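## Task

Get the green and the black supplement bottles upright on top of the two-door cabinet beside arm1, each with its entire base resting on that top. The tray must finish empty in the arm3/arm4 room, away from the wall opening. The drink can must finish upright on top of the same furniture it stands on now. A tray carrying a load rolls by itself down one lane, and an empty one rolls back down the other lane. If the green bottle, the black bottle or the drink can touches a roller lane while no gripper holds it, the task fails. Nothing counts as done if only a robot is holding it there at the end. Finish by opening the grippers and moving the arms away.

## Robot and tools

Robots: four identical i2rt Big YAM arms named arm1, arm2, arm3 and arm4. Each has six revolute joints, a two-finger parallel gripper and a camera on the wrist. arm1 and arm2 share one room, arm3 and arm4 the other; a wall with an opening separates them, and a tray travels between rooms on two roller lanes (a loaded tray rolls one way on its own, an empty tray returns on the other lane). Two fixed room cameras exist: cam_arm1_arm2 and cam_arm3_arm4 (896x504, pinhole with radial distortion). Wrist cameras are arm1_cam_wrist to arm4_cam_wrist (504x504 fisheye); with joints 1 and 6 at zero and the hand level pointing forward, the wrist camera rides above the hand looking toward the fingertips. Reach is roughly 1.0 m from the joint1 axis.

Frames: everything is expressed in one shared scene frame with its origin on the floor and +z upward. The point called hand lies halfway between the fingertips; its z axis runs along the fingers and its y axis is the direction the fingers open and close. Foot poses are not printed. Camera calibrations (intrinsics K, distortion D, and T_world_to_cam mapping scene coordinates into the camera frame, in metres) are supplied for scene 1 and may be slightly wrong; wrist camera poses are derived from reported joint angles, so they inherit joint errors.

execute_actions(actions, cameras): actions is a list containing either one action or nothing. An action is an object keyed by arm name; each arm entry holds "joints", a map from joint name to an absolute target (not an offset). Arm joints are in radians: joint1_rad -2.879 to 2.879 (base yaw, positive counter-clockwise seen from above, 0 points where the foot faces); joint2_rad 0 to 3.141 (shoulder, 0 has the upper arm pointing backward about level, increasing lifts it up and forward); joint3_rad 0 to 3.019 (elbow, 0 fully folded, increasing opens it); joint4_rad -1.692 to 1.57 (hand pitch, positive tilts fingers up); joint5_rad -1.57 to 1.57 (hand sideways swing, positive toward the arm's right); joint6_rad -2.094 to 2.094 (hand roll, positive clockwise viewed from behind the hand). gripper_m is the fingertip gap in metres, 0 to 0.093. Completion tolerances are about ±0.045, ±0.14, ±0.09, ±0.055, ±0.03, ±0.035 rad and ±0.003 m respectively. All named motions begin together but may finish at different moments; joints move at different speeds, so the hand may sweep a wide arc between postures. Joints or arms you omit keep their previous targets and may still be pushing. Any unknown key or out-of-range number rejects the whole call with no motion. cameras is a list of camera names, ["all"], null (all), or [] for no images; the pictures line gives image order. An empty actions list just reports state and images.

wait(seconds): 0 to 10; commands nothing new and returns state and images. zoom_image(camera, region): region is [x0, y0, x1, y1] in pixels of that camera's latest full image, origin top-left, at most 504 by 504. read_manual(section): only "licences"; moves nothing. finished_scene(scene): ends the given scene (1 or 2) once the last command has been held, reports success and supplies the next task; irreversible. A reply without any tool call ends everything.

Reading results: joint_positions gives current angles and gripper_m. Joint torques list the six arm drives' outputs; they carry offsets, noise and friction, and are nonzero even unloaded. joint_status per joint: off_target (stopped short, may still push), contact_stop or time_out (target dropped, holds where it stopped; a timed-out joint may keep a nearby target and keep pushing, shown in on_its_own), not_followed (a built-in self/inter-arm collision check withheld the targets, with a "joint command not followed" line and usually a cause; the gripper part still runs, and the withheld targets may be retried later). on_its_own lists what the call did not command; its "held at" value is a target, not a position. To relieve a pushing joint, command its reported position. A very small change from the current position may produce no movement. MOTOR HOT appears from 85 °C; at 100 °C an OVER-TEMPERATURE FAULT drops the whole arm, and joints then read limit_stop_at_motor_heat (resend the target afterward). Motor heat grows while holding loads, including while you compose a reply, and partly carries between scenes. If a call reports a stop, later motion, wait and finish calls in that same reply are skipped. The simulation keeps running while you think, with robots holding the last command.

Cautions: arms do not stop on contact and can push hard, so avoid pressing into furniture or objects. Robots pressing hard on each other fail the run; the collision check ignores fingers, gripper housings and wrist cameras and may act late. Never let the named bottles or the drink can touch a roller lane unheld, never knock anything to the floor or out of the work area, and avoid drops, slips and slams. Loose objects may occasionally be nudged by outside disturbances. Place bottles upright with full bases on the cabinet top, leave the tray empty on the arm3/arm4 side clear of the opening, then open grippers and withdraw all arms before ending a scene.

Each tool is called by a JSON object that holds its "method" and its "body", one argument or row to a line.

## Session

{"method": "execute_actions", "body": {
  "actions": []
}}

Scene clock: 0.00 s.
Joint torques (N m, as the arm reports them, + toward a larger angle): no reading
Motor temperatures (°C, as the motors report them): arm1=[21 31 30 20 22 22] | arm2=[21 31 29 22 20 21] | arm3=[20 19 30 21 21 21] | arm4=[22 22 30 21 22 22]
arm1.joint_positions: joint1_rad=+0.363 joint2_rad=+0.644 joint3_rad=+1.459 joint4_rad=-1.150 joint5_rad=+0.247 joint6_rad=-0.339 gripper_m=+0.094
arm1.joint_status: not commanded
arm1.hand: x=-1.1940 y=-0.3466 z=+1.5591 quat_wxyz=(-0.468, +0.707, -0.405, -0.343) (m; scene frame)
arm2.joint_positions: joint1_rad=-0.017 joint2_rad=+0.346 joint3_rad=+1.367 joint4_rad=-1.361 joint5_rad=-0.050 joint6_rad=+0.089 gripper_m=+0.094
arm2.joint_status: not commanded
arm2.hand: x=-1.6762 y=+0.1361 z=+1.4961 quat_wxyz=(-0.579, -0.045, -0.814, -0.023) (m; scene frame)
arm3.joint_positions: joint1_rad=-0.566 joint2_rad=+0.440 joint3_rad=+1.394 joint4_rad=-1.381 joint5_rad=-0.271 joint6_rad=-0.491 gripper_m=+0.094
arm3.joint_status: not commanded
arm3.hand: x=+1.2086 y=-0.4607 z=+1.4260 quat_wxyz=(-0.496, +0.617, -0.557, -0.250) (m; scene frame)
arm4.joint_positions: joint1_rad=-0.597 joint2_rad=+0.332 joint3_rad=+1.469 joint4_rad=-1.174 joint5_rad=-0.222 joint6_rad=-0.475 gripper_m=+0.094
arm4.joint_status: not commanded
arm4.hand: x=+1.6621 y=+0.1509 z=+1.5856 quat_wxyz=(-0.292, +0.719, +0.024, -0.630) (m; scene frame)
pictures: arm1_cam_wrist, arm2_cam_wrist, arm3_cam_wrist, arm4_cam_wrist, cam_arm1_arm2, cam_arm3_arm4
camera_calibration (this result's frames):
arm1_cam_wrist: T_world_to_cam=[[0.890268, 0.222632, 0.397314, 0.519193], [0.417296, -0.748217, -0.515786, 1.05241], [0.182446, 0.624985, -0.759017, 1.74211], [0, 0, 0, 1]] pos_world=[-1.21923, -0.416951, 1.65883]
arm2_cam_wrist: T_world_to_cam=[[-0.04555, -0.994675, -0.0924459, 0.195254], [-0.820373, 0.0900511, -0.564694, -0.538321], [0.570012, 0.0501183, -0.820107, 2.29959], [0, 0, 0, 1]] pos_world=[-1.74352, 0.127439, 1.59997]
arm3_cam_wrist: T_world_to_cam=[[0.939246, -0.108671, 0.325587, -1.65133], [0.0599762, -0.882006, -0.467406, 0.189216], [0.337963, 0.458537, -0.821903, 1.09963], [0, 0, 0, 1]] pos_world=[1.16803, -0.516781, 1.52988]
arm4_cam_wrist: T_world_to_cam=[[0.343544, 0.821973, 0.454244, -1.41677], [0.698774, 0.0994269, -0.708399, -0.0503062], [-0.627449, 0.560781, -0.540216, 1.94108], [0, 0, 0, 1]] pos_world=[1.73981, 0.0810287, 1.65653]
Images, in order (width x height): arm1_cam_wrist 504x504, arm2_cam_wrist 504x504, arm3_cam_wrist 504x504, arm4_cam_wrist 504x504, cam_arm1_arm2 896x504, cam_arm3_arm4 896x504.

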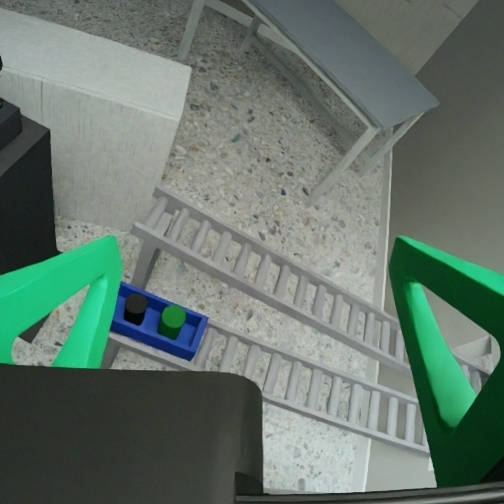

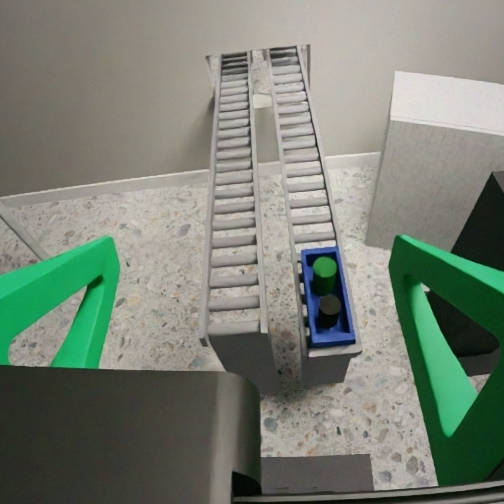

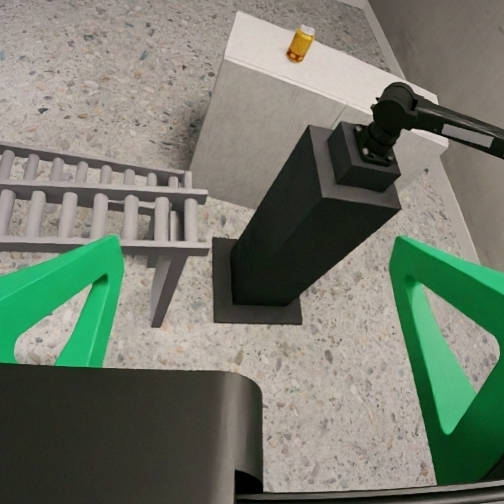

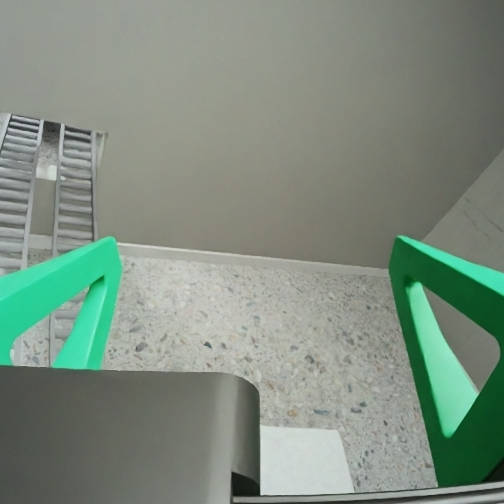

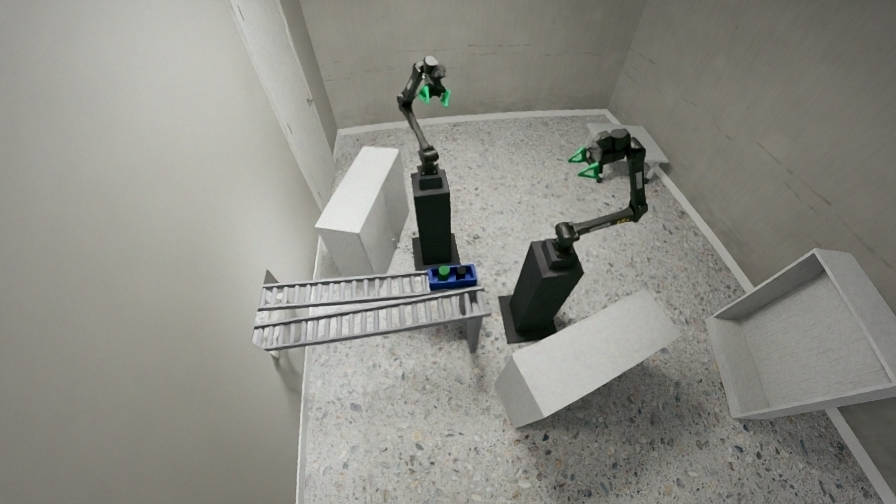

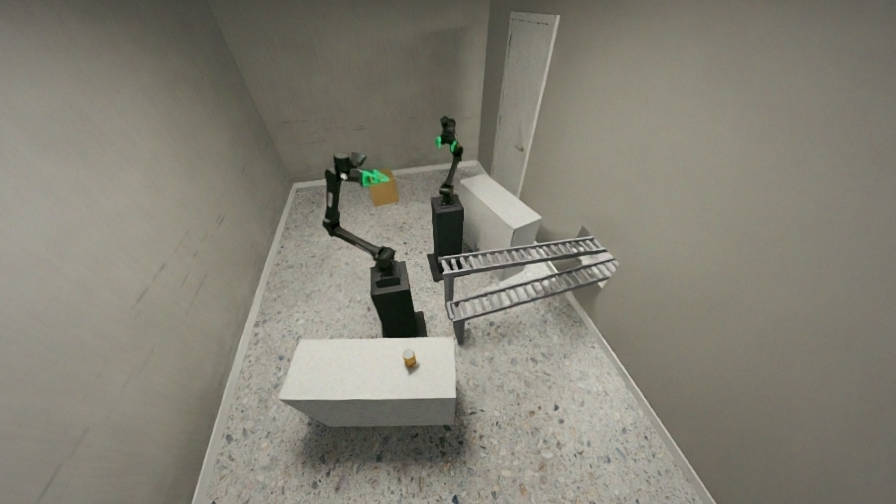

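{"method": "zoom_image", "body": {
  "camera": "arm1_cam_wrist",
  "region": [90, 260, 230, 380]
}}

{"method": "zoom_image", "body": {
  "camera": "arm2_cam_wrist",
  "region": [270, 230, 390, 370]
}}

{"method": "zoom_image", "body": {
  "camera": "cam_arm1_arm2",
  "region": [290, 130, 500, 310]
}}

Region (90, 260, 230, 380) of arm1_cam_wrist's 504x504 image, scaled by 3.600, with more detail than that image has; it fills the top 432 rows of this view, and the rest is white.

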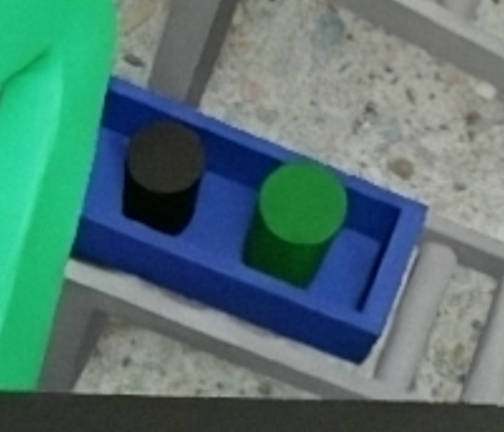

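Region (270, 230, 390, 370) of arm2_cam_wrist's 504x504 image, scaled by 3.600, with more detail than that image has; it fills the left 432 columns of this view, and the rest is white.

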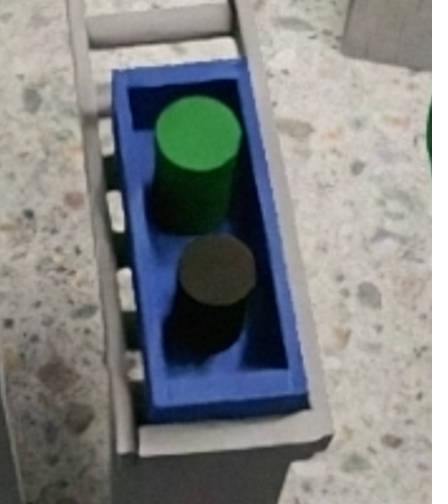

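Region (290, 130, 500, 310) of cam_arm1_arm2's 896x504 image, scaled by 2.400, with more detail than that image has; it fills the top 432 rows of this view, and the rest is white.

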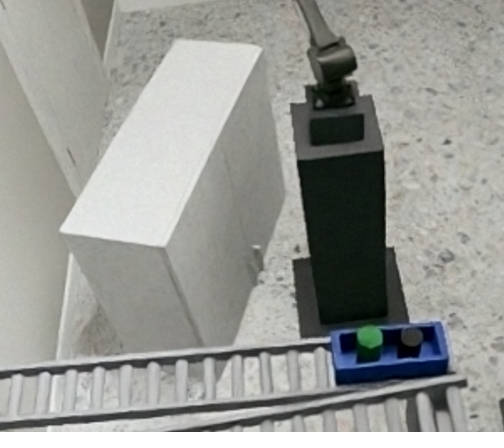

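{"method": "execute_actions", "body": {
  "actions": [
    {"arm1": {"joints": {"joint1_rad": 0.2, "joint2_rad": 2.49, "joint3_rad": 1.765, "joint4_rad": -0.82, "joint5_rad": 0.065, "joint6_rad": 0.21, "gripper_m": 0.093}}, "arm2": {"joints": {"joint1_rad": -0.274, "joint2_rad": 1.44, "joint3_rad": 0.73, "joint4_rad": -0.86, "joint5_rad": 0.0, "joint6_rad": 1.25, "gripper_m": 0.05}}}
  ],
  "cameras": ["arm1_cam_wrist", "arm2_cam_wrist", "cam_arm1_arm2"]
}}

Scene clock: 109.20 s.
Joint torques (N m, as the arm reports them, + toward a larger angle): arm1=[  1.41 -21.26   9.13   0.42   0.12  -0.07] | arm2=[-1.25 -5.22  6.7   1.05  0.2   0.19] | arm3=[-1.55  4.36  8.31  2.13 -0.21  0.07] | arm4=[0.06 7.31 6.77 2.22 0.15 0.19]
Motor temperatures (°C, as the motors report them): arm1=[21 30 37 21 22 22] | arm2=[21 29 32 22 20 21] | arm3=[20 20 38 21 21 21] | arm4=[22 23 34 22 22 22]
arm1.joint_positions: joint1_rad=+0.208 joint2_rad=+2.487 joint3_rad=+1.743 joint4_rad=-0.817 joint5_rad=+0.067 joint6_rad=+0.195 gripper_m=+0.093
arm1.joint_status: all done
arm1.hand: x=-1.2740 y=+0.0325 z=+0.7477 quat_wxyz=(-0.026, +0.714, -0.699, +0.016) (m; scene frame)
arm2.joint_positions: joint1_rad=-0.271 joint2_rad=+1.436 joint3_rad=+0.718 joint4_rad=-0.870 joint5_rad=-0.003 joint6_rad=+1.242 gripper_m=+0.050
arm2.joint_status: all done
arm2.hand: x=-1.4879 y=+0.0291 z=+0.9498 quat_wxyz=(+0.003, -0.704, -0.711, +0.004) (m; scene frame)
arm3.joint_positions: joint1_rad=-0.566 joint2_rad=+0.440 joint3_rad=+1.394 joint4_rad=-1.381 joint5_rad=-0.271 joint6_rad=-0.491 gripper_m=+0.094
arm3.joint_status: not commanded
arm3.hand: x=+1.2086 y=-0.4607 z=+1.4260 quat_wxyz=(-0.496, +0.617, -0.557, -0.250) (m; scene frame)
arm4.joint_positions: joint1_rad=-0.597 joint2_rad=+0.332 joint3_rad=+1.469 joint4_rad=-1.174 joint5_rad=-0.222 joint6_rad=-0.475 gripper_m=+0.094
arm4.joint_status: not commanded
arm4.hand: x=+1.6621 y=+0.1509 z=+1.5856 quat_wxyz=(-0.292, +0.719, +0.024, -0.630) (m; scene frame)
pictures: arm1_cam_wrist, arm2_cam_wrist, cam_arm1_arm2
camera_calibration (this result's frames):
arm1_cam_wrist: T_world_to_cam=[[0.9968, 0.0299119, 0.0741287, 1.21209], [-0.0173309, -0.824421, 0.565712, -0.408876], [0.0780348, -0.565186, -0.821264, 0.856178], [0, 0, 0, 1]] pos_world=[-1.28211, 0.110559, 0.844604]
arm2_cam_wrist: T_world_to_cam=[[-0.999929, -0.00842985, 0.00837803, -1.49761], [-0.00188425, 0.808449, 0.588563, -0.581177], [-0.0117347, 0.588505, -0.808408, 0.857175], [0, 0, 0, 1]] pos_world=[-1.48854, -0.0472243, 1.04755]
Images, in order (width x height): arm1_cam_wrist 504x504, arm2_cam_wrist 504x504, cam_arm1_arm2 896x504.

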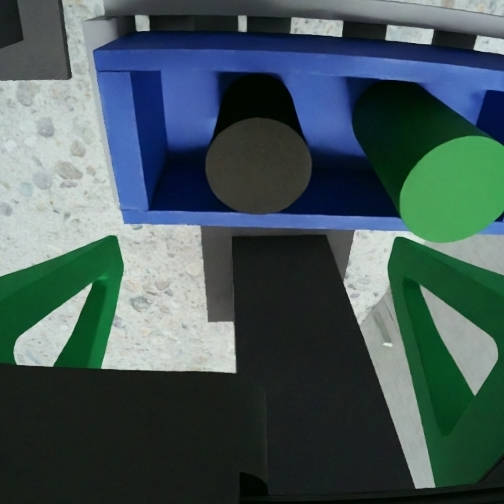

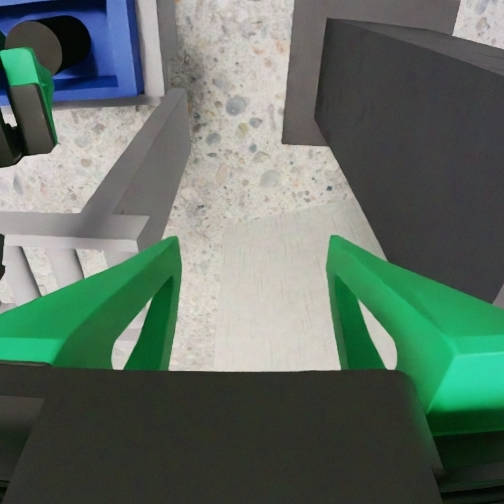

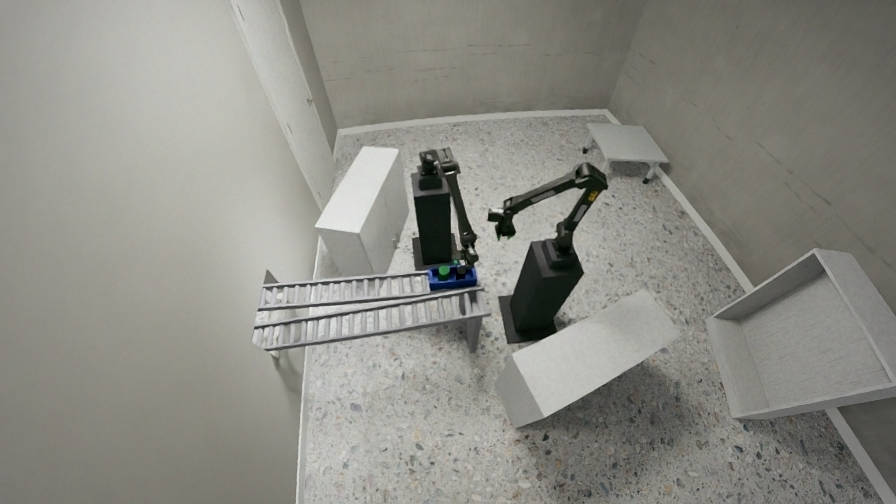

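{"method": "zoom_image", "body": {
  "camera": "arm1_cam_wrist",
  "region": [80, 0, 504, 260]
}}

Region (80, 0, 504, 260) of arm1_cam_wrist's 504x504 image, scaled by 1.189, with more detail than that image has; it fills the top 309 rows of this view, and the rest is white.

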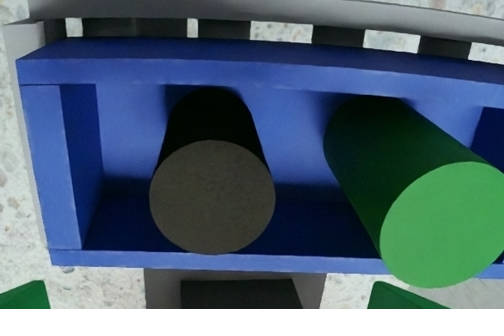

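{"method": "execute_actions", "body": {
  "actions": [
    {"arm1": {"joints": {"joint1_rad": 0.186, "joint2_rad": 2.755, "joint3_rad": 1.896, "joint4_rad": -0.688}}}
  ],
  "cameras": ["arm1_cam_wrist", "arm2_cam_wrist"]
}}

Scene clock: 154.43 s.
Joint torques (N m, as the arm reports them, + toward a larger angle): arm1=[  1.06 -22.09   7.67   0.46   0.12  -0.06] | arm2=[-1.28 -5.22  6.72  1.05  0.2   0.19] | arm3=[-1.    3.99  8.07  2.1  -0.2   0.12] | arm4=[0.24 7.33 6.82 2.13 0.09 0.15]
Motor temperatures (°C, as the motors report them): arm1=[21 38 36 20 22 22] | arm2=[21 29 32 22 20 21] | arm3=[20 20 38 21 21 21] | arm4=[22 23 34 22 22 22]
arm1.joint_positions: joint1_rad=+0.196 joint2_rad=+2.766 joint3_rad=+1.880 joint4_rad=-0.690 joint5_rad=+0.067 joint6_rad=+0.195 gripper_m=+0.093
arm1.joint_status: all done
arm1.hand: x=-1.2654 y=+0.0254 z=+0.6096 quat_wxyz=(-0.022, +0.710, -0.704, +0.022) (m; scene frame)
arm2.joint_positions: joint1_rad=-0.271 joint2_rad=+1.436 joint3_rad=+0.718 joint4_rad=-0.870 joint5_rad=-0.003 joint6_rad=+1.242 gripper_m=+0.050
arm2.joint_status: not commanded
arm2.hand: x=-1.4879 y=+0.0291 z=+0.9498 quat_wxyz=(+0.003, -0.704, -0.711, +0.004) (m; scene frame)
arm3.joint_positions: joint1_rad=-0.566 joint2_rad=+0.440 joint3_rad=+1.394 joint4_rad=-1.381 joint5_rad=-0.271 joint6_rad=-0.491 gripper_m=+0.094
arm3.joint_status: not commanded
arm3.hand: x=+1.2086 y=-0.4607 z=+1.4260 quat_wxyz=(-0.496, +0.617, -0.557, -0.250) (m; scene frame)
arm4.joint_positions: joint1_rad=-0.597 joint2_rad=+0.332 joint3_rad=+1.469 joint4_rad=-1.174 joint5_rad=-0.222 joint6_rad=-0.475 gripper_m=+0.094
arm4.joint_status: not commanded
arm4.hand: x=+1.6621 y=+0.1509 z=+1.5856 quat_wxyz=(-0.292, +0.719, +0.024, -0.630) (m; scene frame)
pictures: arm1_cam_wrist, arm2_cam_wrist
camera_calibration (this result's frames):
arm1_cam_wrist: T_world_to_cam=[[0.996858, 0.0189095, 0.0769164, 1.21257], [-0.0290657, -0.816007, 0.577311, -0.358586], [0.073681, -0.577732, -0.812894, 0.727803], [0, 0, 0, 1]] pos_world=[-1.2728, 0.104938, 0.705376]
arm2_cam_wrist: T_world_to_cam=[[-0.999929, -0.00842985, 0.00837803, -1.49761], [-0.00188425, 0.808449, 0.588563, -0.581177], [-0.0117347, 0.588505, -0.808408, 0.857175], [0, 0, 0, 1]] pos_world=[-1.48854, -0.0472243, 1.04755]
Images, in order (width x height): arm1_cam_wrist 504x504, arm2_cam_wrist 504x504.

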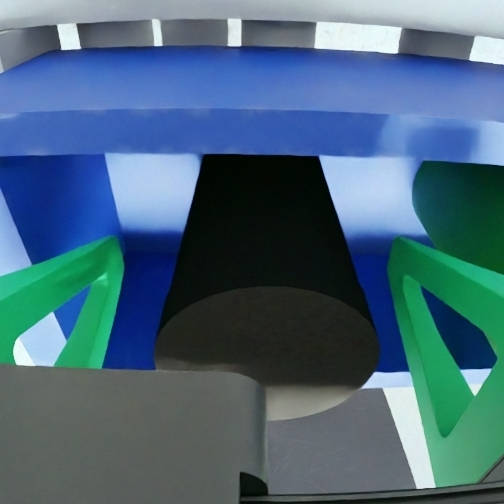

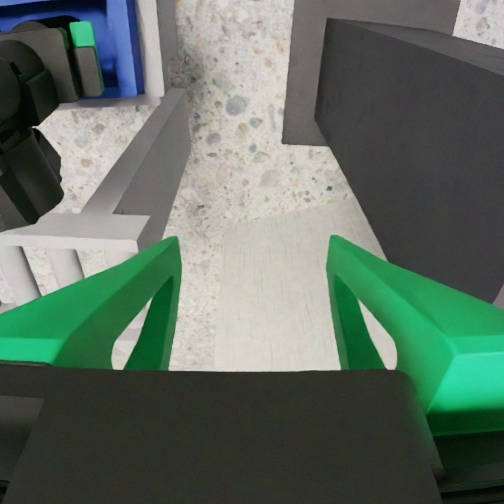

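{"method": "execute_actions", "body": {
  "actions": [
    {"arm1": {"joints": {"gripper_m": 0.0}}}
  ],
  "cameras": ["arm1_cam_wrist"]
}}

Scene clock: 163.37 s.
Joint torques (N m, as the arm reports them, + toward a larger angle): arm1=[  1.26 -22.11   7.55   0.6    0.16  -0.06] | arm2=[-1.26 -5.25  6.72  1.05  0.2   0.18] | arm3=[-1.35  4.57  8.46  2.09 -0.22  0.1 ] | arm4=[-0.05  7.33  6.67  2.12  0.14  0.17]
Motor temperatures (°C, as the motors report them): arm1=[21 39 35 20 22 22] | arm2=[21 28 32 22 20 21] | arm3=[20 20 38 21 21 21] | arm4=[22 23 34 22 22 22]
arm1.joint_positions: joint1_rad=+0.196 joint2_rad=+2.766 joint3_rad=+1.880 joint4_rad=-0.690 joint5_rad=+0.065 joint6_rad=+0.196 gripper_m=+0.057
arm1.joint_status: gripper_m off_target (ended at +0.057, target +0.000)
arm1.hand: x=-1.2654 y=+0.0254 z=+0.6096 quat_wxyz=(-0.021, +0.710, -0.704, +0.022) (m; scene frame)
arm2.joint_positions: joint1_rad=-0.271 joint2_rad=+1.436 joint3_rad=+0.718 joint4_rad=-0.870 joint5_rad=-0.003 joint6_rad=+1.242 gripper_m=+0.050
arm2.joint_status: not commanded
arm2.hand: x=-1.4879 y=+0.0291 z=+0.9498 quat_wxyz=(+0.003, -0.704, -0.711, +0.004) (m; scene frame)
arm3.joint_positions: joint1_rad=-0.566 joint2_rad=+0.440 joint3_rad=+1.394 joint4_rad=-1.381 joint5_rad=-0.271 joint6_rad=-0.491 gripper_m=+0.094
arm3.joint_status: not commanded
arm3.hand: x=+1.2086 y=-0.4607 z=+1.4260 quat_wxyz=(-0.496, +0.617, -0.557, -0.250) (m; scene frame)
arm4.joint_positions: joint1_rad=-0.597 joint2_rad=+0.332 joint3_rad=+1.469 joint4_rad=-1.174 joint5_rad=-0.222 joint6_rad=-0.475 gripper_m=+0.094
arm4.joint_status: not commanded
arm4.hand: x=+1.6621 y=+0.1509 z=+1.5856 quat_wxyz=(-0.292, +0.719, +0.024, -0.630) (m; scene frame)
pictures: arm1_cam_wrist
camera_calibration (this result's frames):
arm1_cam_wrist: T_world_to_cam=[[0.996993, 0.0177702, 0.0754263, 1.21369], [-0.0291543, -0.815821, 0.577569, -0.358858], [0.0717979, -0.578032, -0.81285, 0.725383], [0, 0, 0, 1]] pos_world=[-1.27258, 0.104963, 0.705349]
Images, in order (width x height): arm1_cam_wrist 504x504.

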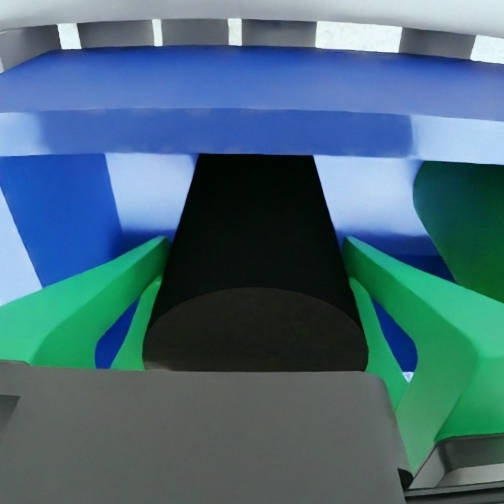

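{"method": "execute_actions", "body": {
  "actions": [
    {"arm1": {"joints": {"joint2_rad": 2.43, "joint3_rad": 1.845, "joint4_rad": -0.98, "gripper_m": 0.0}}}
  ],
  "cameras": ["arm1_cam_wrist", "cam_arm1_arm2"]
}}

Scene clock: 197.67 s.
Joint torques (N m, as the arm reports them, + toward a larger angle): arm1=[  0.91 -21.78   8.7    0.24   0.13  -0.06] | arm2=[-1.3  -5.24  6.72  1.04  0.2   0.19] | arm3=[-0.45  5.06  8.33  2.   -0.18  0.15] | arm4=[0.18 7.27 6.8  2.04 0.09 0.16]
Motor temperatures (°C, as the motors report them): arm1=[21 42 35 20 22 22] | arm2=[21 28 32 22 20 21] | arm3=[20 20 39 21 21 21] | arm4=[22 23 34 22 22 22]
arm1.joint_positions: joint1_rad=+0.196 joint2_rad=+2.427 joint3_rad=+1.839 joint4_rad=-0.972 joint5_rad=+0.066 joint6_rad=+0.196 gripper_m=+0.057
arm1.joint_status: gripper_m off_target (ended at +0.057, target +0.000); the others done
arm1.hand: x=-1.2711 y=+0.0600 z=+0.8142 quat_wxyz=(-0.026, +0.709, -0.704, +0.016) (m; scene frame)
arm2.joint_positions: joint1_rad=-0.271 joint2_rad=+1.436 joint3_rad=+0.718 joint4_rad=-0.870 joint5_rad=-0.003 joint6_rad=+1.242 gripper_m=+0.050
arm2.joint_status: not commanded
arm2.hand: x=-1.4879 y=+0.0291 z=+0.9498 quat_wxyz=(+0.003, -0.704, -0.710, +0.004) (m; scene frame)
arm3.joint_positions: joint1_rad=-0.566 joint2_rad=+0.440 joint3_rad=+1.394 joint4_rad=-1.381 joint5_rad=-0.271 joint6_rad=-0.491 gripper_m=+0.094
arm3.joint_status: not commanded
arm3.hand: x=+1.2086 y=-0.4607 z=+1.4260 quat_wxyz=(-0.496, +0.617, -0.557, -0.250) (m; scene frame)
arm4.joint_positions: joint1_rad=-0.597 joint2_rad=+0.332 joint3_rad=+1.469 joint4_rad=-1.174 joint5_rad=-0.222 joint6_rad=-0.475 gripper_m=+0.094
arm4.joint_status: not commanded
arm4.hand: x=+1.6621 y=+0.1509 z=+1.5856 quat_wxyz=(-0.292, +0.719, +0.024, -0.630) (m; scene frame)
pictures: arm1_cam_wrist, cam_arm1_arm2
camera_calibration (this result's frames):
arm1_cam_wrist: T_world_to_cam=[[0.997169, 0.0165565, 0.073353, 1.20532], [-0.0278921, -0.824445, 0.565254, -0.436844], [0.0698341, -0.565699, -0.821649, 0.916062], [0, 0, 0, 1]] pos_world=[-1.27806, 0.138106, 0.911196]
Images, in order (width x height): arm1_cam_wrist 504x504, cam_arm1_arm2 896x504.

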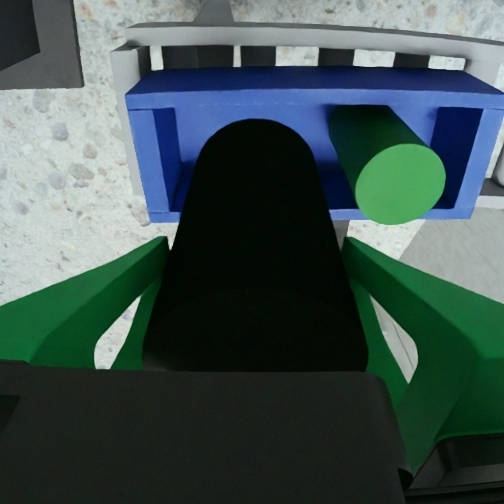

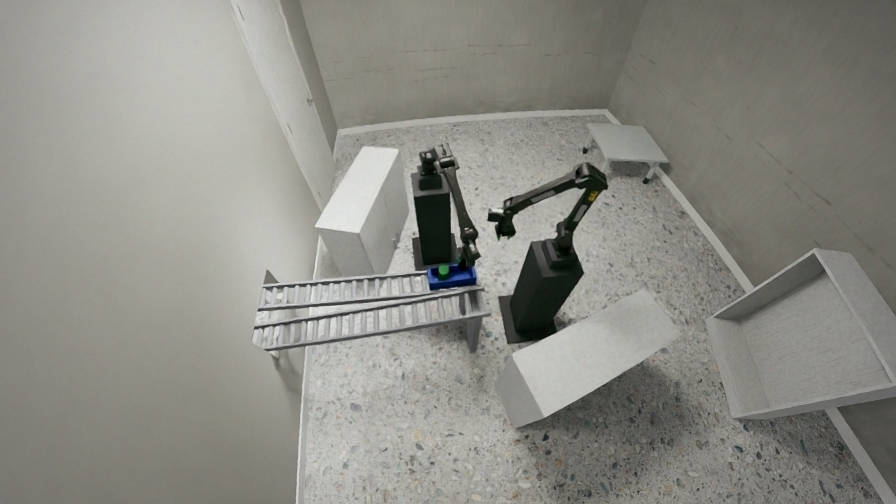

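{"method": "zoom_image", "body": {
  "camera": "arm1_cam_wrist",
  "region": [110, 40, 504, 300]
}}

{"method": "zoom_image", "body": {
  "camera": "cam_arm1_arm2",
  "region": [400, 200, 520, 300]
}}

Region (110, 40, 504, 300) of arm1_cam_wrist's 504x504 image, scaled by 1.279, with more detail than that image has; it fills the top 333 rows of this view, and the rest is white.

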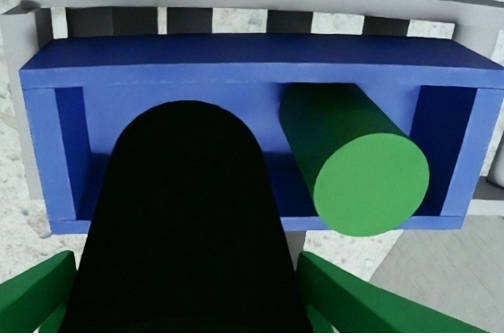

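Region (400, 200, 520, 300) of cam_arm1_arm2's 896x504 image, scaled by 4.200, with more detail than that image has.

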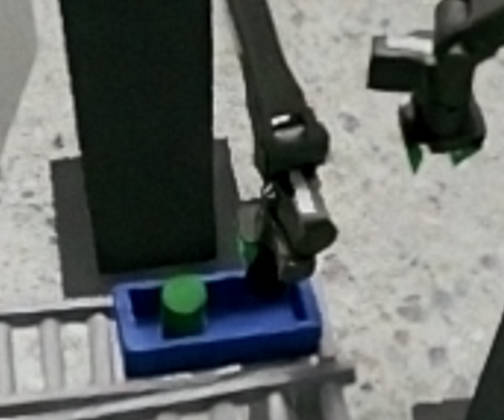

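{"method": "execute_actions", "body": {
  "actions": [
    {"arm1": {"joints": {"joint1_rad": -1.585, "joint2_rad": 2.12, "joint3_rad": 1.468, "joint4_rad": -0.905, "joint5_rad": -0.015, "gripper_m": 0.0}}, "arm2": {"joints": {"joint1_rad": -0.292, "joint2_rad": 2.27, "joint3_rad": 1.037, "joint4_rad": -0.265, "joint5_rad": -0.03}}}
  ],
  "cameras": ["arm1_cam_wrist", "arm2_cam_wrist", "cam_arm1_arm2"]
}}

Scene clock: 234.43 s.
Joint torques (N m, as the arm reports them, + toward a larger angle): arm1=[  2.51 -17.13   8.12   0.3    0.05  -0.06] | arm2=[ -1.54 -12.66   3.35   1.17  -0.06   0.16] | arm3=[-1.29  4.2   8.14  1.93 -0.14  0.12] | arm4=[0.06 7.49 6.8  2.24 0.1  0.16]
Motor temperatures (°C, as the motors report them): arm1=[21 43 35 20 22 22] | arm2=[21 28 32 22 20 21] | arm3=[20 20 39 21 21 21] | arm4=[22 23 34 22 22 22]
arm1.joint_positions: joint1_rad=-1.596 joint2_rad=+2.107 joint3_rad=+1.467 joint4_rad=-0.896 joint5_rad=-0.013 joint6_rad=+0.197 gripper_m=+0.057
arm1.joint_status: gripper_m off_target (ended at +0.057, target +0.000); the others done
arm1.hand: x=-0.5578 y=-0.6087 z=+0.8953 quat_wxyz=(-0.015, -0.107, -0.994, -0.003) (m; scene frame)
arm2.joint_positions: joint1_rad=-0.287 joint2_rad=+2.280 joint3_rad=+1.027 joint4_rad=-0.275 joint5_rad=-0.027 joint6_rad=+1.243 gripper_m=+0.050
arm2.joint_status: all done
arm2.hand: x=-1.3661 y=-0.0162 z=+0.6981 quat_wxyz=(-0.018, -0.709, -0.705, -0.020) (m; scene frame)
arm3.joint_positions: joint1_rad=-0.566 joint2_rad=+0.440 joint3_rad=+1.394 joint4_rad=-1.381 joint5_rad=-0.271 joint6_rad=-0.491 gripper_m=+0.094
arm3.joint_status: not commanded
arm3.hand: x=+1.2086 y=-0.4607 z=+1.4260 quat_wxyz=(-0.496, +0.617, -0.557, -0.250) (m; scene frame)
arm4.joint_positions: joint1_rad=-0.597 joint2_rad=+0.332 joint3_rad=+1.469 joint4_rad=-1.174 joint5_rad=-0.222 joint6_rad=-0.475 gripper_m=+0.094
arm4.joint_status: not commanded
arm4.hand: x=+1.6621 y=+0.1509 z=+1.5856 quat_wxyz=(-0.292, +0.719, +0.024, -0.630) (m; scene frame)
pictures: arm1_cam_wrist, arm2_cam_wrist, cam_arm1_arm2
camera_calibration (this result's frames):
arm1_cam_wrist: T_world_to_cam=[[-0.202989, -0.97916, 0.00646212, -0.716522], [-0.814853, 0.172579, 0.553382, -0.835509], [-0.542964, 0.107065, -0.832903, 0.632308], [0, 0, 0, 1]] pos_world=[-0.482943, -0.625097, 0.993637]
arm2_cam_wrist: T_world_to_cam=[[-0.998416, 0.00784273, -0.0557056, -1.327], [-0.0266634, 0.805966, 0.591361, -0.431981], [0.0495347, 0.59191, -0.80448, 0.762766], [0, 0, 0, 1]] pos_world=[-1.3742, -0.0929198, 0.795166]
Images, in order (width x height): arm1_cam_wrist 504x504, arm2_cam_wrist 504x504, cam_arm1_arm2 896x504.

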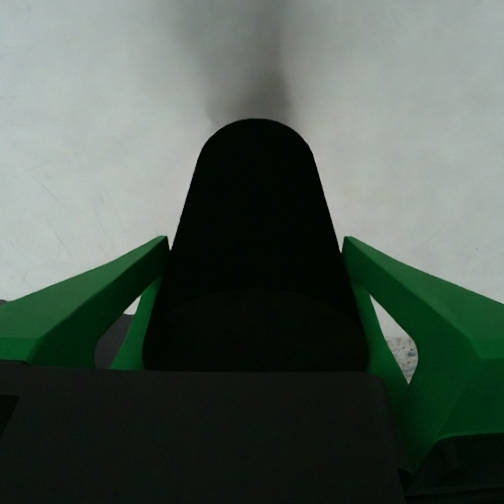

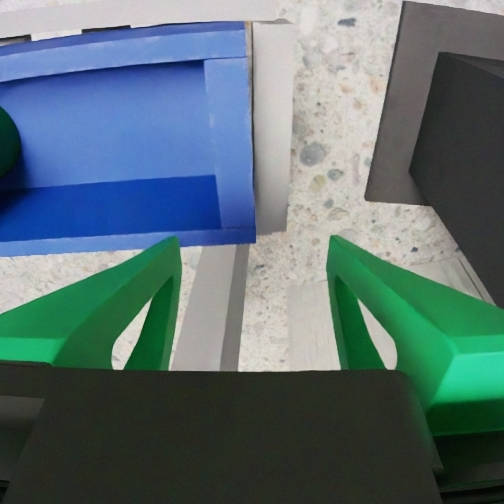

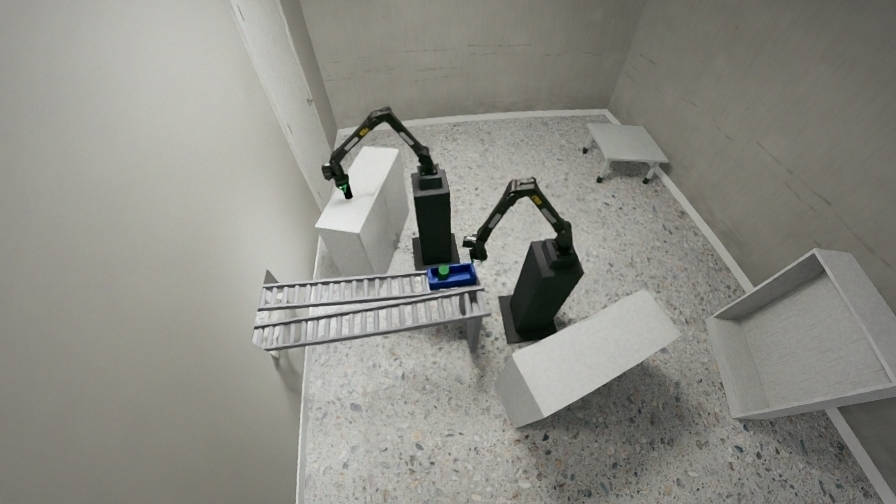

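{"method": "execute_actions", "body": {
  "actions": [
    {"arm1": {"joints": {"joint2_rad": 2.185, "joint4_rad": -0.845, "gripper_m": 0.0}}, "arm2": {"joints": {"joint2_rad": 2.462, "joint3_rad": 1.158, "joint4_rad": -0.187, "joint6_rad": 1.2, "gripper_m": 0.093}}}
  ],
  "cameras": ["arm1_cam_wrist", "arm2_cam_wrist", "cam_arm1_arm2"]
}}

Scene clock: 266.47 s.
Joint torques (N m, as the arm reports them, + toward a larger angle): arm1=[  2.1  -18.61   8.11   0.74   0.06  -0.07] | arm2=[ -1.54 -13.06   2.61   0.93  -0.07  -0.02] | arm3=[-1.52  4.08  8.27  2.07 -0.22  0.15] | arm4=[-0.4   7.31  6.75  2.13  0.11  0.19]
Motor temperatures (°C, as the motors report them): arm1=[21 41 35 20 22 22] | arm2=[21 31 30 22 20 21] | arm3=[20 20 39 21 21 21] | arm4=[22 23 34 22 22 22]
arm1.joint_positions: joint1_rad=-1.596 joint2_rad=+2.186 joint3_rad=+1.460 joint4_rad=-0.853 joint5_rad=-0.013 joint6_rad=+0.197 gripper_m=+0.057
arm1.joint_status: gripper_m off_target (ended at +0.057, target +0.000); the others done
arm1.hand: x=-0.5670 y=-0.6090 z=+0.8490 quat_wxyz=(+0.006, -0.107, -0.994, -0.001) (m; scene frame)
arm2.joint_positions: joint1_rad=-0.287 joint2_rad=+2.464 joint3_rad=+1.153 joint4_rad=-0.190 joint5_rad=-0.027 joint6_rad=+1.208 gripper_m=+0.093
arm2.joint_status: all done
arm2.hand: x=-1.3422 y=-0.0250 z=+0.6337 quat_wxyz=(-0.031, -0.696, -0.717, -0.025) (m; scene frame)
arm3.joint_positions: joint1_rad=-0.566 joint2_rad=+0.440 joint3_rad=+1.394 joint4_rad=-1.381 joint5_rad=-0.271 joint6_rad=-0.491 gripper_m=+0.094
arm3.joint_status: not commanded
arm3.hand: x=+1.2086 y=-0.4607 z=+1.4260 quat_wxyz=(-0.496, +0.617, -0.557, -0.250) (m; scene frame)
arm4.joint_positions: joint1_rad=-0.597 joint2_rad=+0.332 joint3_rad=+1.469 joint4_rad=-1.174 joint5_rad=-0.222 joint6_rad=-0.475 gripper_m=+0.094
arm4.joint_status: not commanded
arm4.hand: x=+1.6621 y=+0.1509 z=+1.5856 quat_wxyz=(-0.292, +0.719, +0.024, -0.630) (m; scene frame)
pictures: arm1_cam_wrist, arm2_cam_wrist, cam_arm1_arm2
camera_calibration (this result's frames):
arm1_cam_wrist: T_world_to_cam=[[-0.20296, -0.979081, 0.0144275, -0.725095], [-0.790402, 0.172509, 0.587797, -0.832763], [-0.57799, 0.107896, -0.80888, 0.54902], [0, 0, 0, 1]] pos_world=[-0.488055, -0.625505, 0.944048]
arm2_cam_wrist: T_world_to_cam=[[-0.996288, -0.0280839, -0.0813672, -1.28846], [-0.0703016, 0.81093, 0.580904, -0.437979], [0.0496691, 0.584469, -0.809895, 0.718472], [0, 0, 0, 1]] pos_world=[-1.35016, -0.10094, 0.731472]
Images, in order (width x height): arm1_cam_wrist 504x504, arm2_cam_wrist 504x504, cam_arm1_arm2 896x504.

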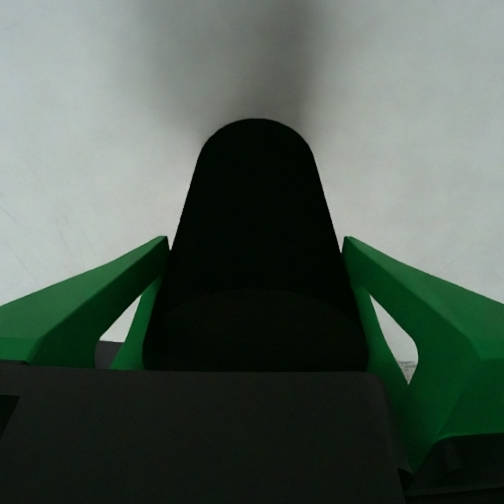

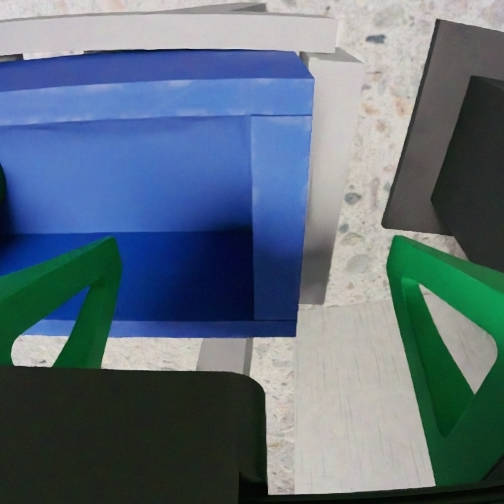

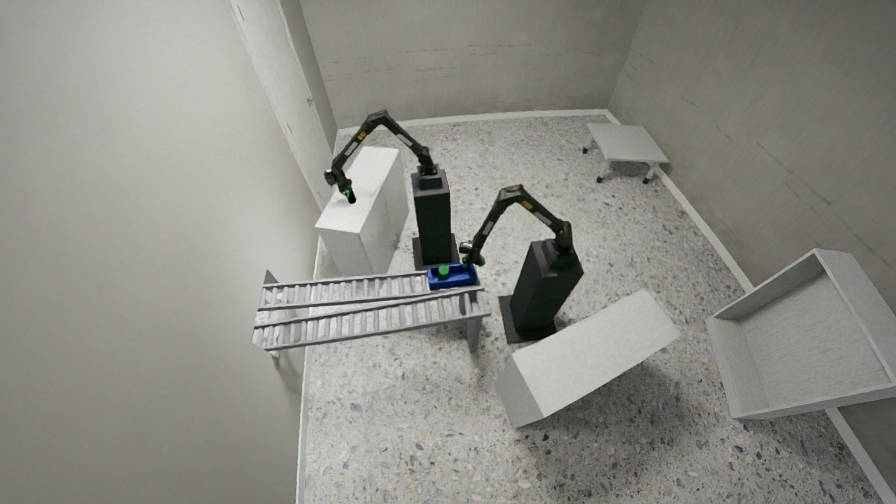

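{"method": "zoom_image", "body": {
  "camera": "cam_arm1_arm2",
  "region": [310, 160, 390, 230]
}}

Region (310, 160, 390, 230) of cam_arm1_arm2's 896x504 image, scaled by 6.300, with more detail than that image has; it fills the top 441 rows of this view, and the rest is white.

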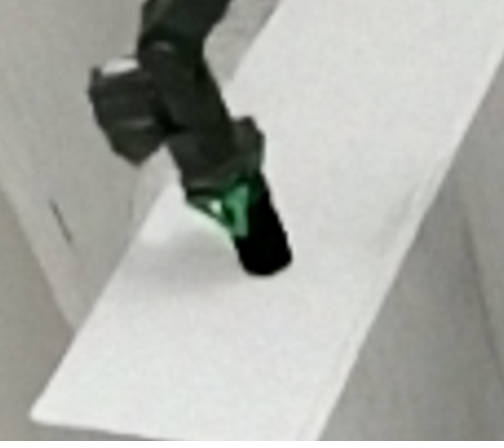

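{"method": "execute_actions", "body": {
  "actions": [
    {"arm1": {"joints": {"joint2_rad": 2.205, "joint4_rad": -0.83, "gripper_m": 0.0}}, "arm2": {"joints": {"joint2_rad": 2.622, "joint3_rad": 1.249}}}
  ],
  "cameras": ["arm1_cam_wrist", "arm2_cam_wrist"]
}}

Scene clock: 280.83 s.
Joint torques (N m, as the arm reports them, + toward a larger angle): arm1=[  2.13 -16.78   8.14   0.75   0.04  -0.07] | arm2=[ -1.52 -13.35   2.06   0.63  -0.07   0.  ] | arm3=[-1.04  4.61  8.06  1.96 -0.22  0.13] | arm4=[-0.06  7.49  6.73  2.13  0.12  0.18]
Motor temperatures (°C, as the motors report them): arm1=[21 41 35 20 22 22] | arm2=[21 32 30 22 20 21] | arm3=[20 20 39 21 21 21] | arm4=[22 23 34 22 22 22]
arm1.joint_positions: joint1_rad=-1.596 joint2_rad=+2.186 joint3_rad=+1.460 joint4_rad=-0.839 joint5_rad=-0.013 joint6_rad=+0.197 gripper_m=+0.057
arm1.joint_status: gripper_m off_target (ended at +0.057, target +0.000); the others done
arm1.hand: x=-0.5636 y=-0.6091 z=+0.8490 quat_wxyz=(-0.001, -0.107, -0.994, -0.002) (m; scene frame)
arm2.joint_positions: joint1_rad=-0.287 joint2_rad=+2.626 joint3_rad=+1.244 joint4_rad=-0.189 joint5_rad=-0.027 joint6_rad=+1.207 gripper_m=+0.093
arm2.joint_status: all done
arm2.hand: x=-1.3589 y=-0.0197 z=+0.5703 quat_wxyz=(+0.000, -0.697, -0.717, -0.011) (m; scene frame)
arm3.joint_positions: joint1_rad=-0.566 joint2_rad=+0.440 joint3_rad=+1.394 joint4_rad=-1.381 joint5_rad=-0.271 joint6_rad=-0.491 gripper_m=+0.094
arm3.joint_status: not commanded
arm3.hand: x=+1.2086 y=-0.4607 z=+1.4260 quat_wxyz=(-0.496, +0.617, -0.557, -0.250) (m; scene frame)
arm4.joint_positions: joint1_rad=-0.597 joint2_rad=+0.332 joint3_rad=+1.469 joint4_rad=-1.174 joint5_rad=-0.222 joint6_rad=-0.475 gripper_m=+0.094
arm4.joint_status: not commanded
arm4.hand: x=+1.6621 y=+0.1509 z=+1.5856 quat_wxyz=(-0.292, +0.719, +0.024, -0.630) (m; scene frame)
pictures: arm1_cam_wrist, arm2_cam_wrist
camera_calibration (this result's frames):
arm1_cam_wrist: T_world_to_cam=[[-0.203006, -0.979106, 0.0118674, -0.722334], [-0.798421, 0.172535, 0.576849, -0.825282], [-0.566844, 0.107629, -0.816764, 0.563774], [0, 0, 0, 1]] pos_world=[-0.485989, -0.625529, 0.945106]
arm2_cam_wrist: T_world_to_cam=[[-0.999494, -0.0271838, -0.0165445, -1.35147], [-0.0316626, 0.79743, 0.60258, -0.366763], [-0.00318736, 0.602799, -0.797887, 0.58656], [0, 0, 0, 1]] pos_world=[-1.36053, -0.0978485, 0.666653]
Images, in order (width x height): arm1_cam_wrist 504x504, arm2_cam_wrist 504x504.

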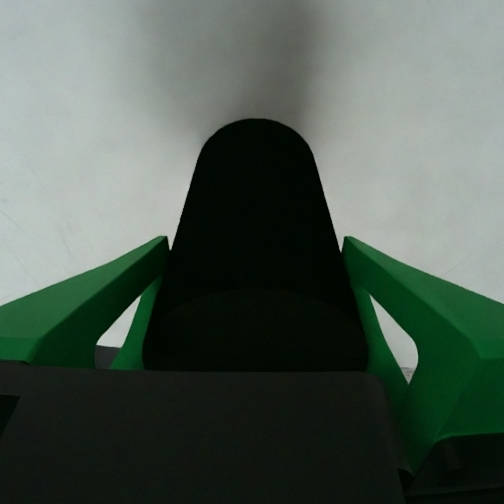

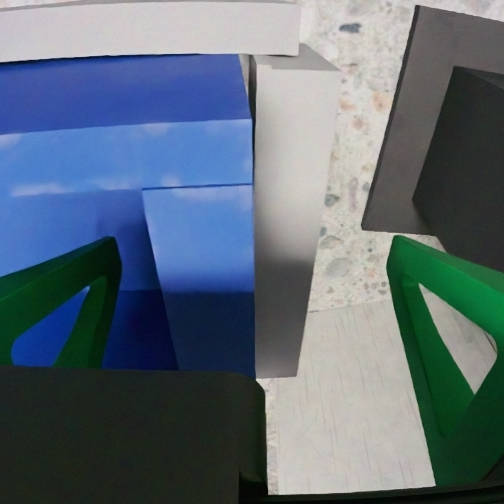

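{"method": "execute_actions", "body": {
  "actions": [
    {"arm1": {"joints": {"joint2_rad": 2.222, "gripper_m": 0.0}}, "arm2": {"joints": {"joint4_rad": -0.136}}}
  ],
  "cameras": ["arm1_cam_wrist", "arm2_cam_wrist"]
}}

Scene clock: 288.77 s.
Joint torques (N m, as the arm reports them, + toward a larger angle): arm1=[  2.31 -16.08   8.14   0.71   0.1   -0.1 ] | arm2=[ -1.54 -13.55   2.07   1.21  -0.07   0.  ] | arm3=[-1.47  4.7   8.16  2.05 -0.23  0.13] | arm4=[-0.78  7.53  6.77  2.21  0.12  0.16]
Motor temperatures (°C, as the motors report them): arm1=[21 41 35 20 22 22] | arm2=[21 32 29 22 20 21] | arm3=[20 20 39 21 21 21] | arm4=[22 23 34 22 22 22]
arm1.joint_positions: joint1_rad=-1.596 joint2_rad=+2.192 joint3_rad=+1.460 joint4_rad=-0.837 joint5_rad=-0.014 joint6_rad=+0.197 gripper_m=+0.057
arm1.joint_status: gripper_m off_target (ended at +0.057, target +0.000); the others done
arm1.hand: x=-0.5646 y=-0.6088 z=+0.8455 quat_wxyz=(+0.002, -0.107, -0.994, -0.002) (m; scene frame)
arm2.joint_positions: joint1_rad=-0.287 joint2_rad=+2.626 joint3_rad=+1.244 joint4_rad=-0.147 joint5_rad=-0.027 joint6_rad=+1.207 gripper_m=+0.093
arm2.joint_status: all done
arm2.hand: x=-1.3492 y=-0.0231 z=+0.5706 quat_wxyz=(-0.019, -0.696, -0.717, -0.020) (m; scene frame)
arm3.joint_positions: joint1_rad=-0.566 joint2_rad=+0.440 joint3_rad=+1.394 joint4_rad=-1.381 joint5_rad=-0.271 joint6_rad=-0.491 gripper_m=+0.094
arm3.joint_status: not commanded
arm3.hand: x=+1.2086 y=-0.4607 z=+1.4260 quat_wxyz=(-0.496, +0.617, -0.557, -0.250) (m; scene frame)
arm4.joint_positions: joint1_rad=-0.597 joint2_rad=+0.332 joint3_rad=+1.469 joint4_rad=-1.174 joint5_rad=-0.222 joint6_rad=-0.475 gripper_m=+0.094
arm4.joint_status: not commanded
arm4.hand: x=+1.6621 y=+0.1509 z=+1.5856 quat_wxyz=(-0.292, +0.719, +0.024, -0.630) (m; scene frame)
pictures: arm1_cam_wrist, arm2_cam_wrist
camera_calibration (this result's frames):
arm1_cam_wrist: T_world_to_cam=[[-0.203, -0.979115, 0.0111507, -0.721644], [-0.796001, 0.171646, 0.580448, -0.826333], [-0.57024, 0.108955, -0.814221, 0.557159], [0, 0, 0, 1]] pos_world=[-0.486542, -0.625441, 0.941341]
arm2_cam_wrist: T_world_to_cam=[[-0.998052, -0.0280121, -0.0557498, -1.31753], [-0.0555568, 0.805641, 0.589794, -0.388684], [0.0283929, 0.591742, -0.805627, 0.63564], [0, 0, 0, 1]] pos_world=[-1.3546, -0.0999015, 0.66788]
Images, in order (width x height): arm1_cam_wrist 504x504, arm2_cam_wrist 504x504.

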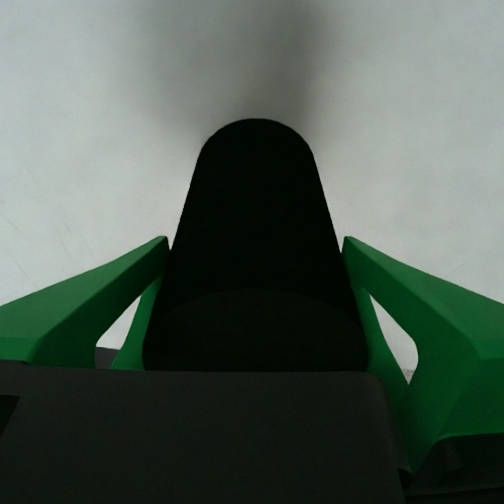

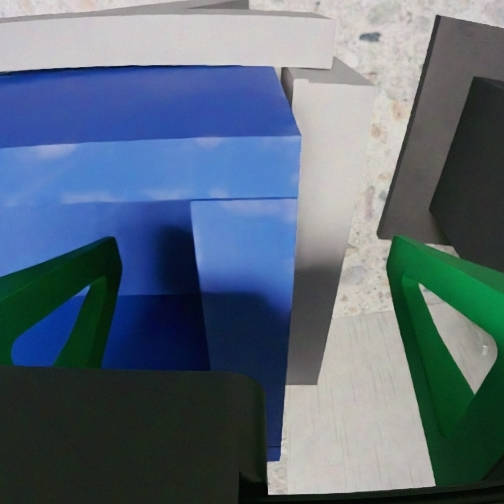

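{"method": "execute_actions", "body": {
  "actions": [
    {"arm1": {"joints": {"joint2_rad": 2.19, "gripper_m": 0.093}}, "arm2": {"joints": {"gripper_m": 0.0}}}
  ],
  "cameras": ["arm1_cam_wrist", "arm2_cam_wrist"]
}}

Scene clock: 292.50 s.
Joint torques (N m, as the arm reports them, + toward a larger angle): arm1=[  2.33 -18.43   7.93   0.78   0.11  -0.1 ] | arm2=[ -1.45 -13.58   1.89   0.93   0.23  -0.01] | arm3=[-2.25  5.51  8.3   1.99 -0.2   0.11] | arm4=[-0.17  7.16  6.77  2.24  0.1   0.16]
Motor temperatures (°C, as the motors report them): arm1=[21 41 35 20 22 22] | arm2=[21 32 29 22 20 21] | arm3=[20 20 39 21 21 21] | arm4=[22 23 34 22 22 22]
arm1.joint_positions: joint1_rad=-1.596 joint2_rad=+2.192 joint3_rad=+1.460 joint4_rad=-0.837 joint5_rad=-0.014 joint6_rad=+0.197 gripper_m=+0.093
arm1.joint_status: all done
arm1.hand: x=-0.5645 y=-0.6088 z=+0.8458 quat_wxyz=(+0.001, -0.107, -0.994, -0.002) (m; scene frame)
arm2.joint_positions: joint1_rad=-0.288 joint2_rad=+2.626 joint3_rad=+1.247 joint4_rad=-0.141 joint5_rad=-0.033 joint6_rad=+1.207 gripper_m=+0.020
arm2.joint_status: gripper_m off_target (ended at +0.020, target +0.000)
arm2.hand: x=-1.3458 y=-0.0236 z=+0.5710 quat_wxyz=(-0.022, -0.696, -0.717, -0.024) (m; scene frame)
arm3.joint_positions: joint1_rad=-0.566 joint2_rad=+0.440 joint3_rad=+1.394 joint4_rad=-1.381 joint5_rad=-0.271 joint6_rad=-0.491 gripper_m=+0.094
arm3.joint_status: not commanded
arm3.hand: x=+1.2086 y=-0.4607 z=+1.4260 quat_wxyz=(-0.496, +0.617, -0.557, -0.250) (m; scene frame)
arm4.joint_positions: joint1_rad=-0.597 joint2_rad=+0.332 joint3_rad=+1.469 joint4_rad=-1.174 joint5_rad=-0.222 joint6_rad=-0.475 gripper_m=+0.094
arm4.joint_status: not commanded
arm4.hand: x=+1.6621 y=+0.1509 z=+1.5856 quat_wxyz=(-0.292, +0.719, +0.024, -0.630) (m; scene frame)
pictures: arm1_cam_wrist, arm2_cam_wrist
camera_calibration (this result's frames):
arm1_cam_wrist: T_world_to_cam=[[-0.203001, -0.979116, 0.0110795, -0.721568], [-0.796223, 0.171646, 0.580144, -0.826253], [-0.56993, 0.108948, -0.814439, 0.557738], [0, 0, 0, 1]] pos_world=[-0.486489, -0.62544, 0.941584]
arm2_cam_wrist: T_world_to_cam=[[-0.99741, -0.0274907, -0.066458, -1.30711], [-0.061565, 0.804039, 0.591381, -0.397376], [0.0371773, 0.593941, -0.803649, 0.646864], [0, 0, 0, 1]] pos_world=[-1.35224, -0.100627, 0.667985]
Images, in order (width x height): arm1_cam_wrist 504x504, arm2_cam_wrist 504x504.

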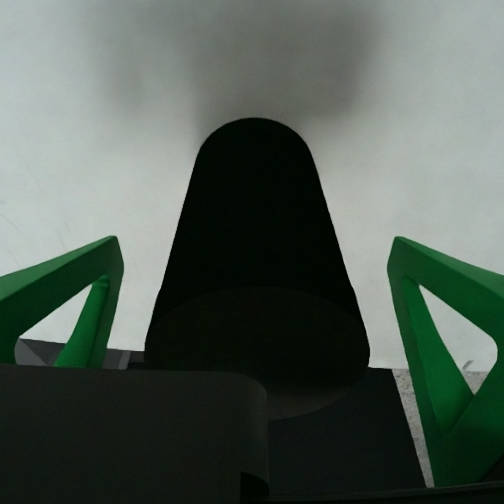

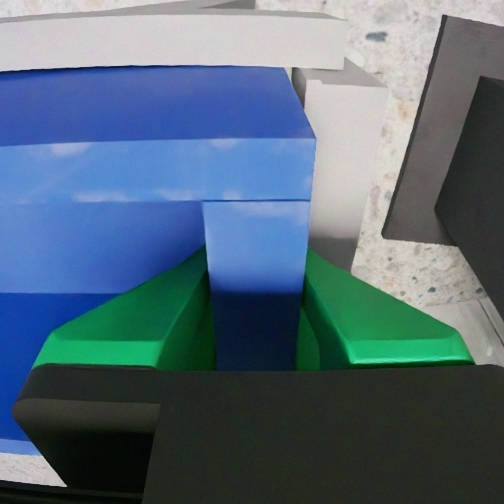

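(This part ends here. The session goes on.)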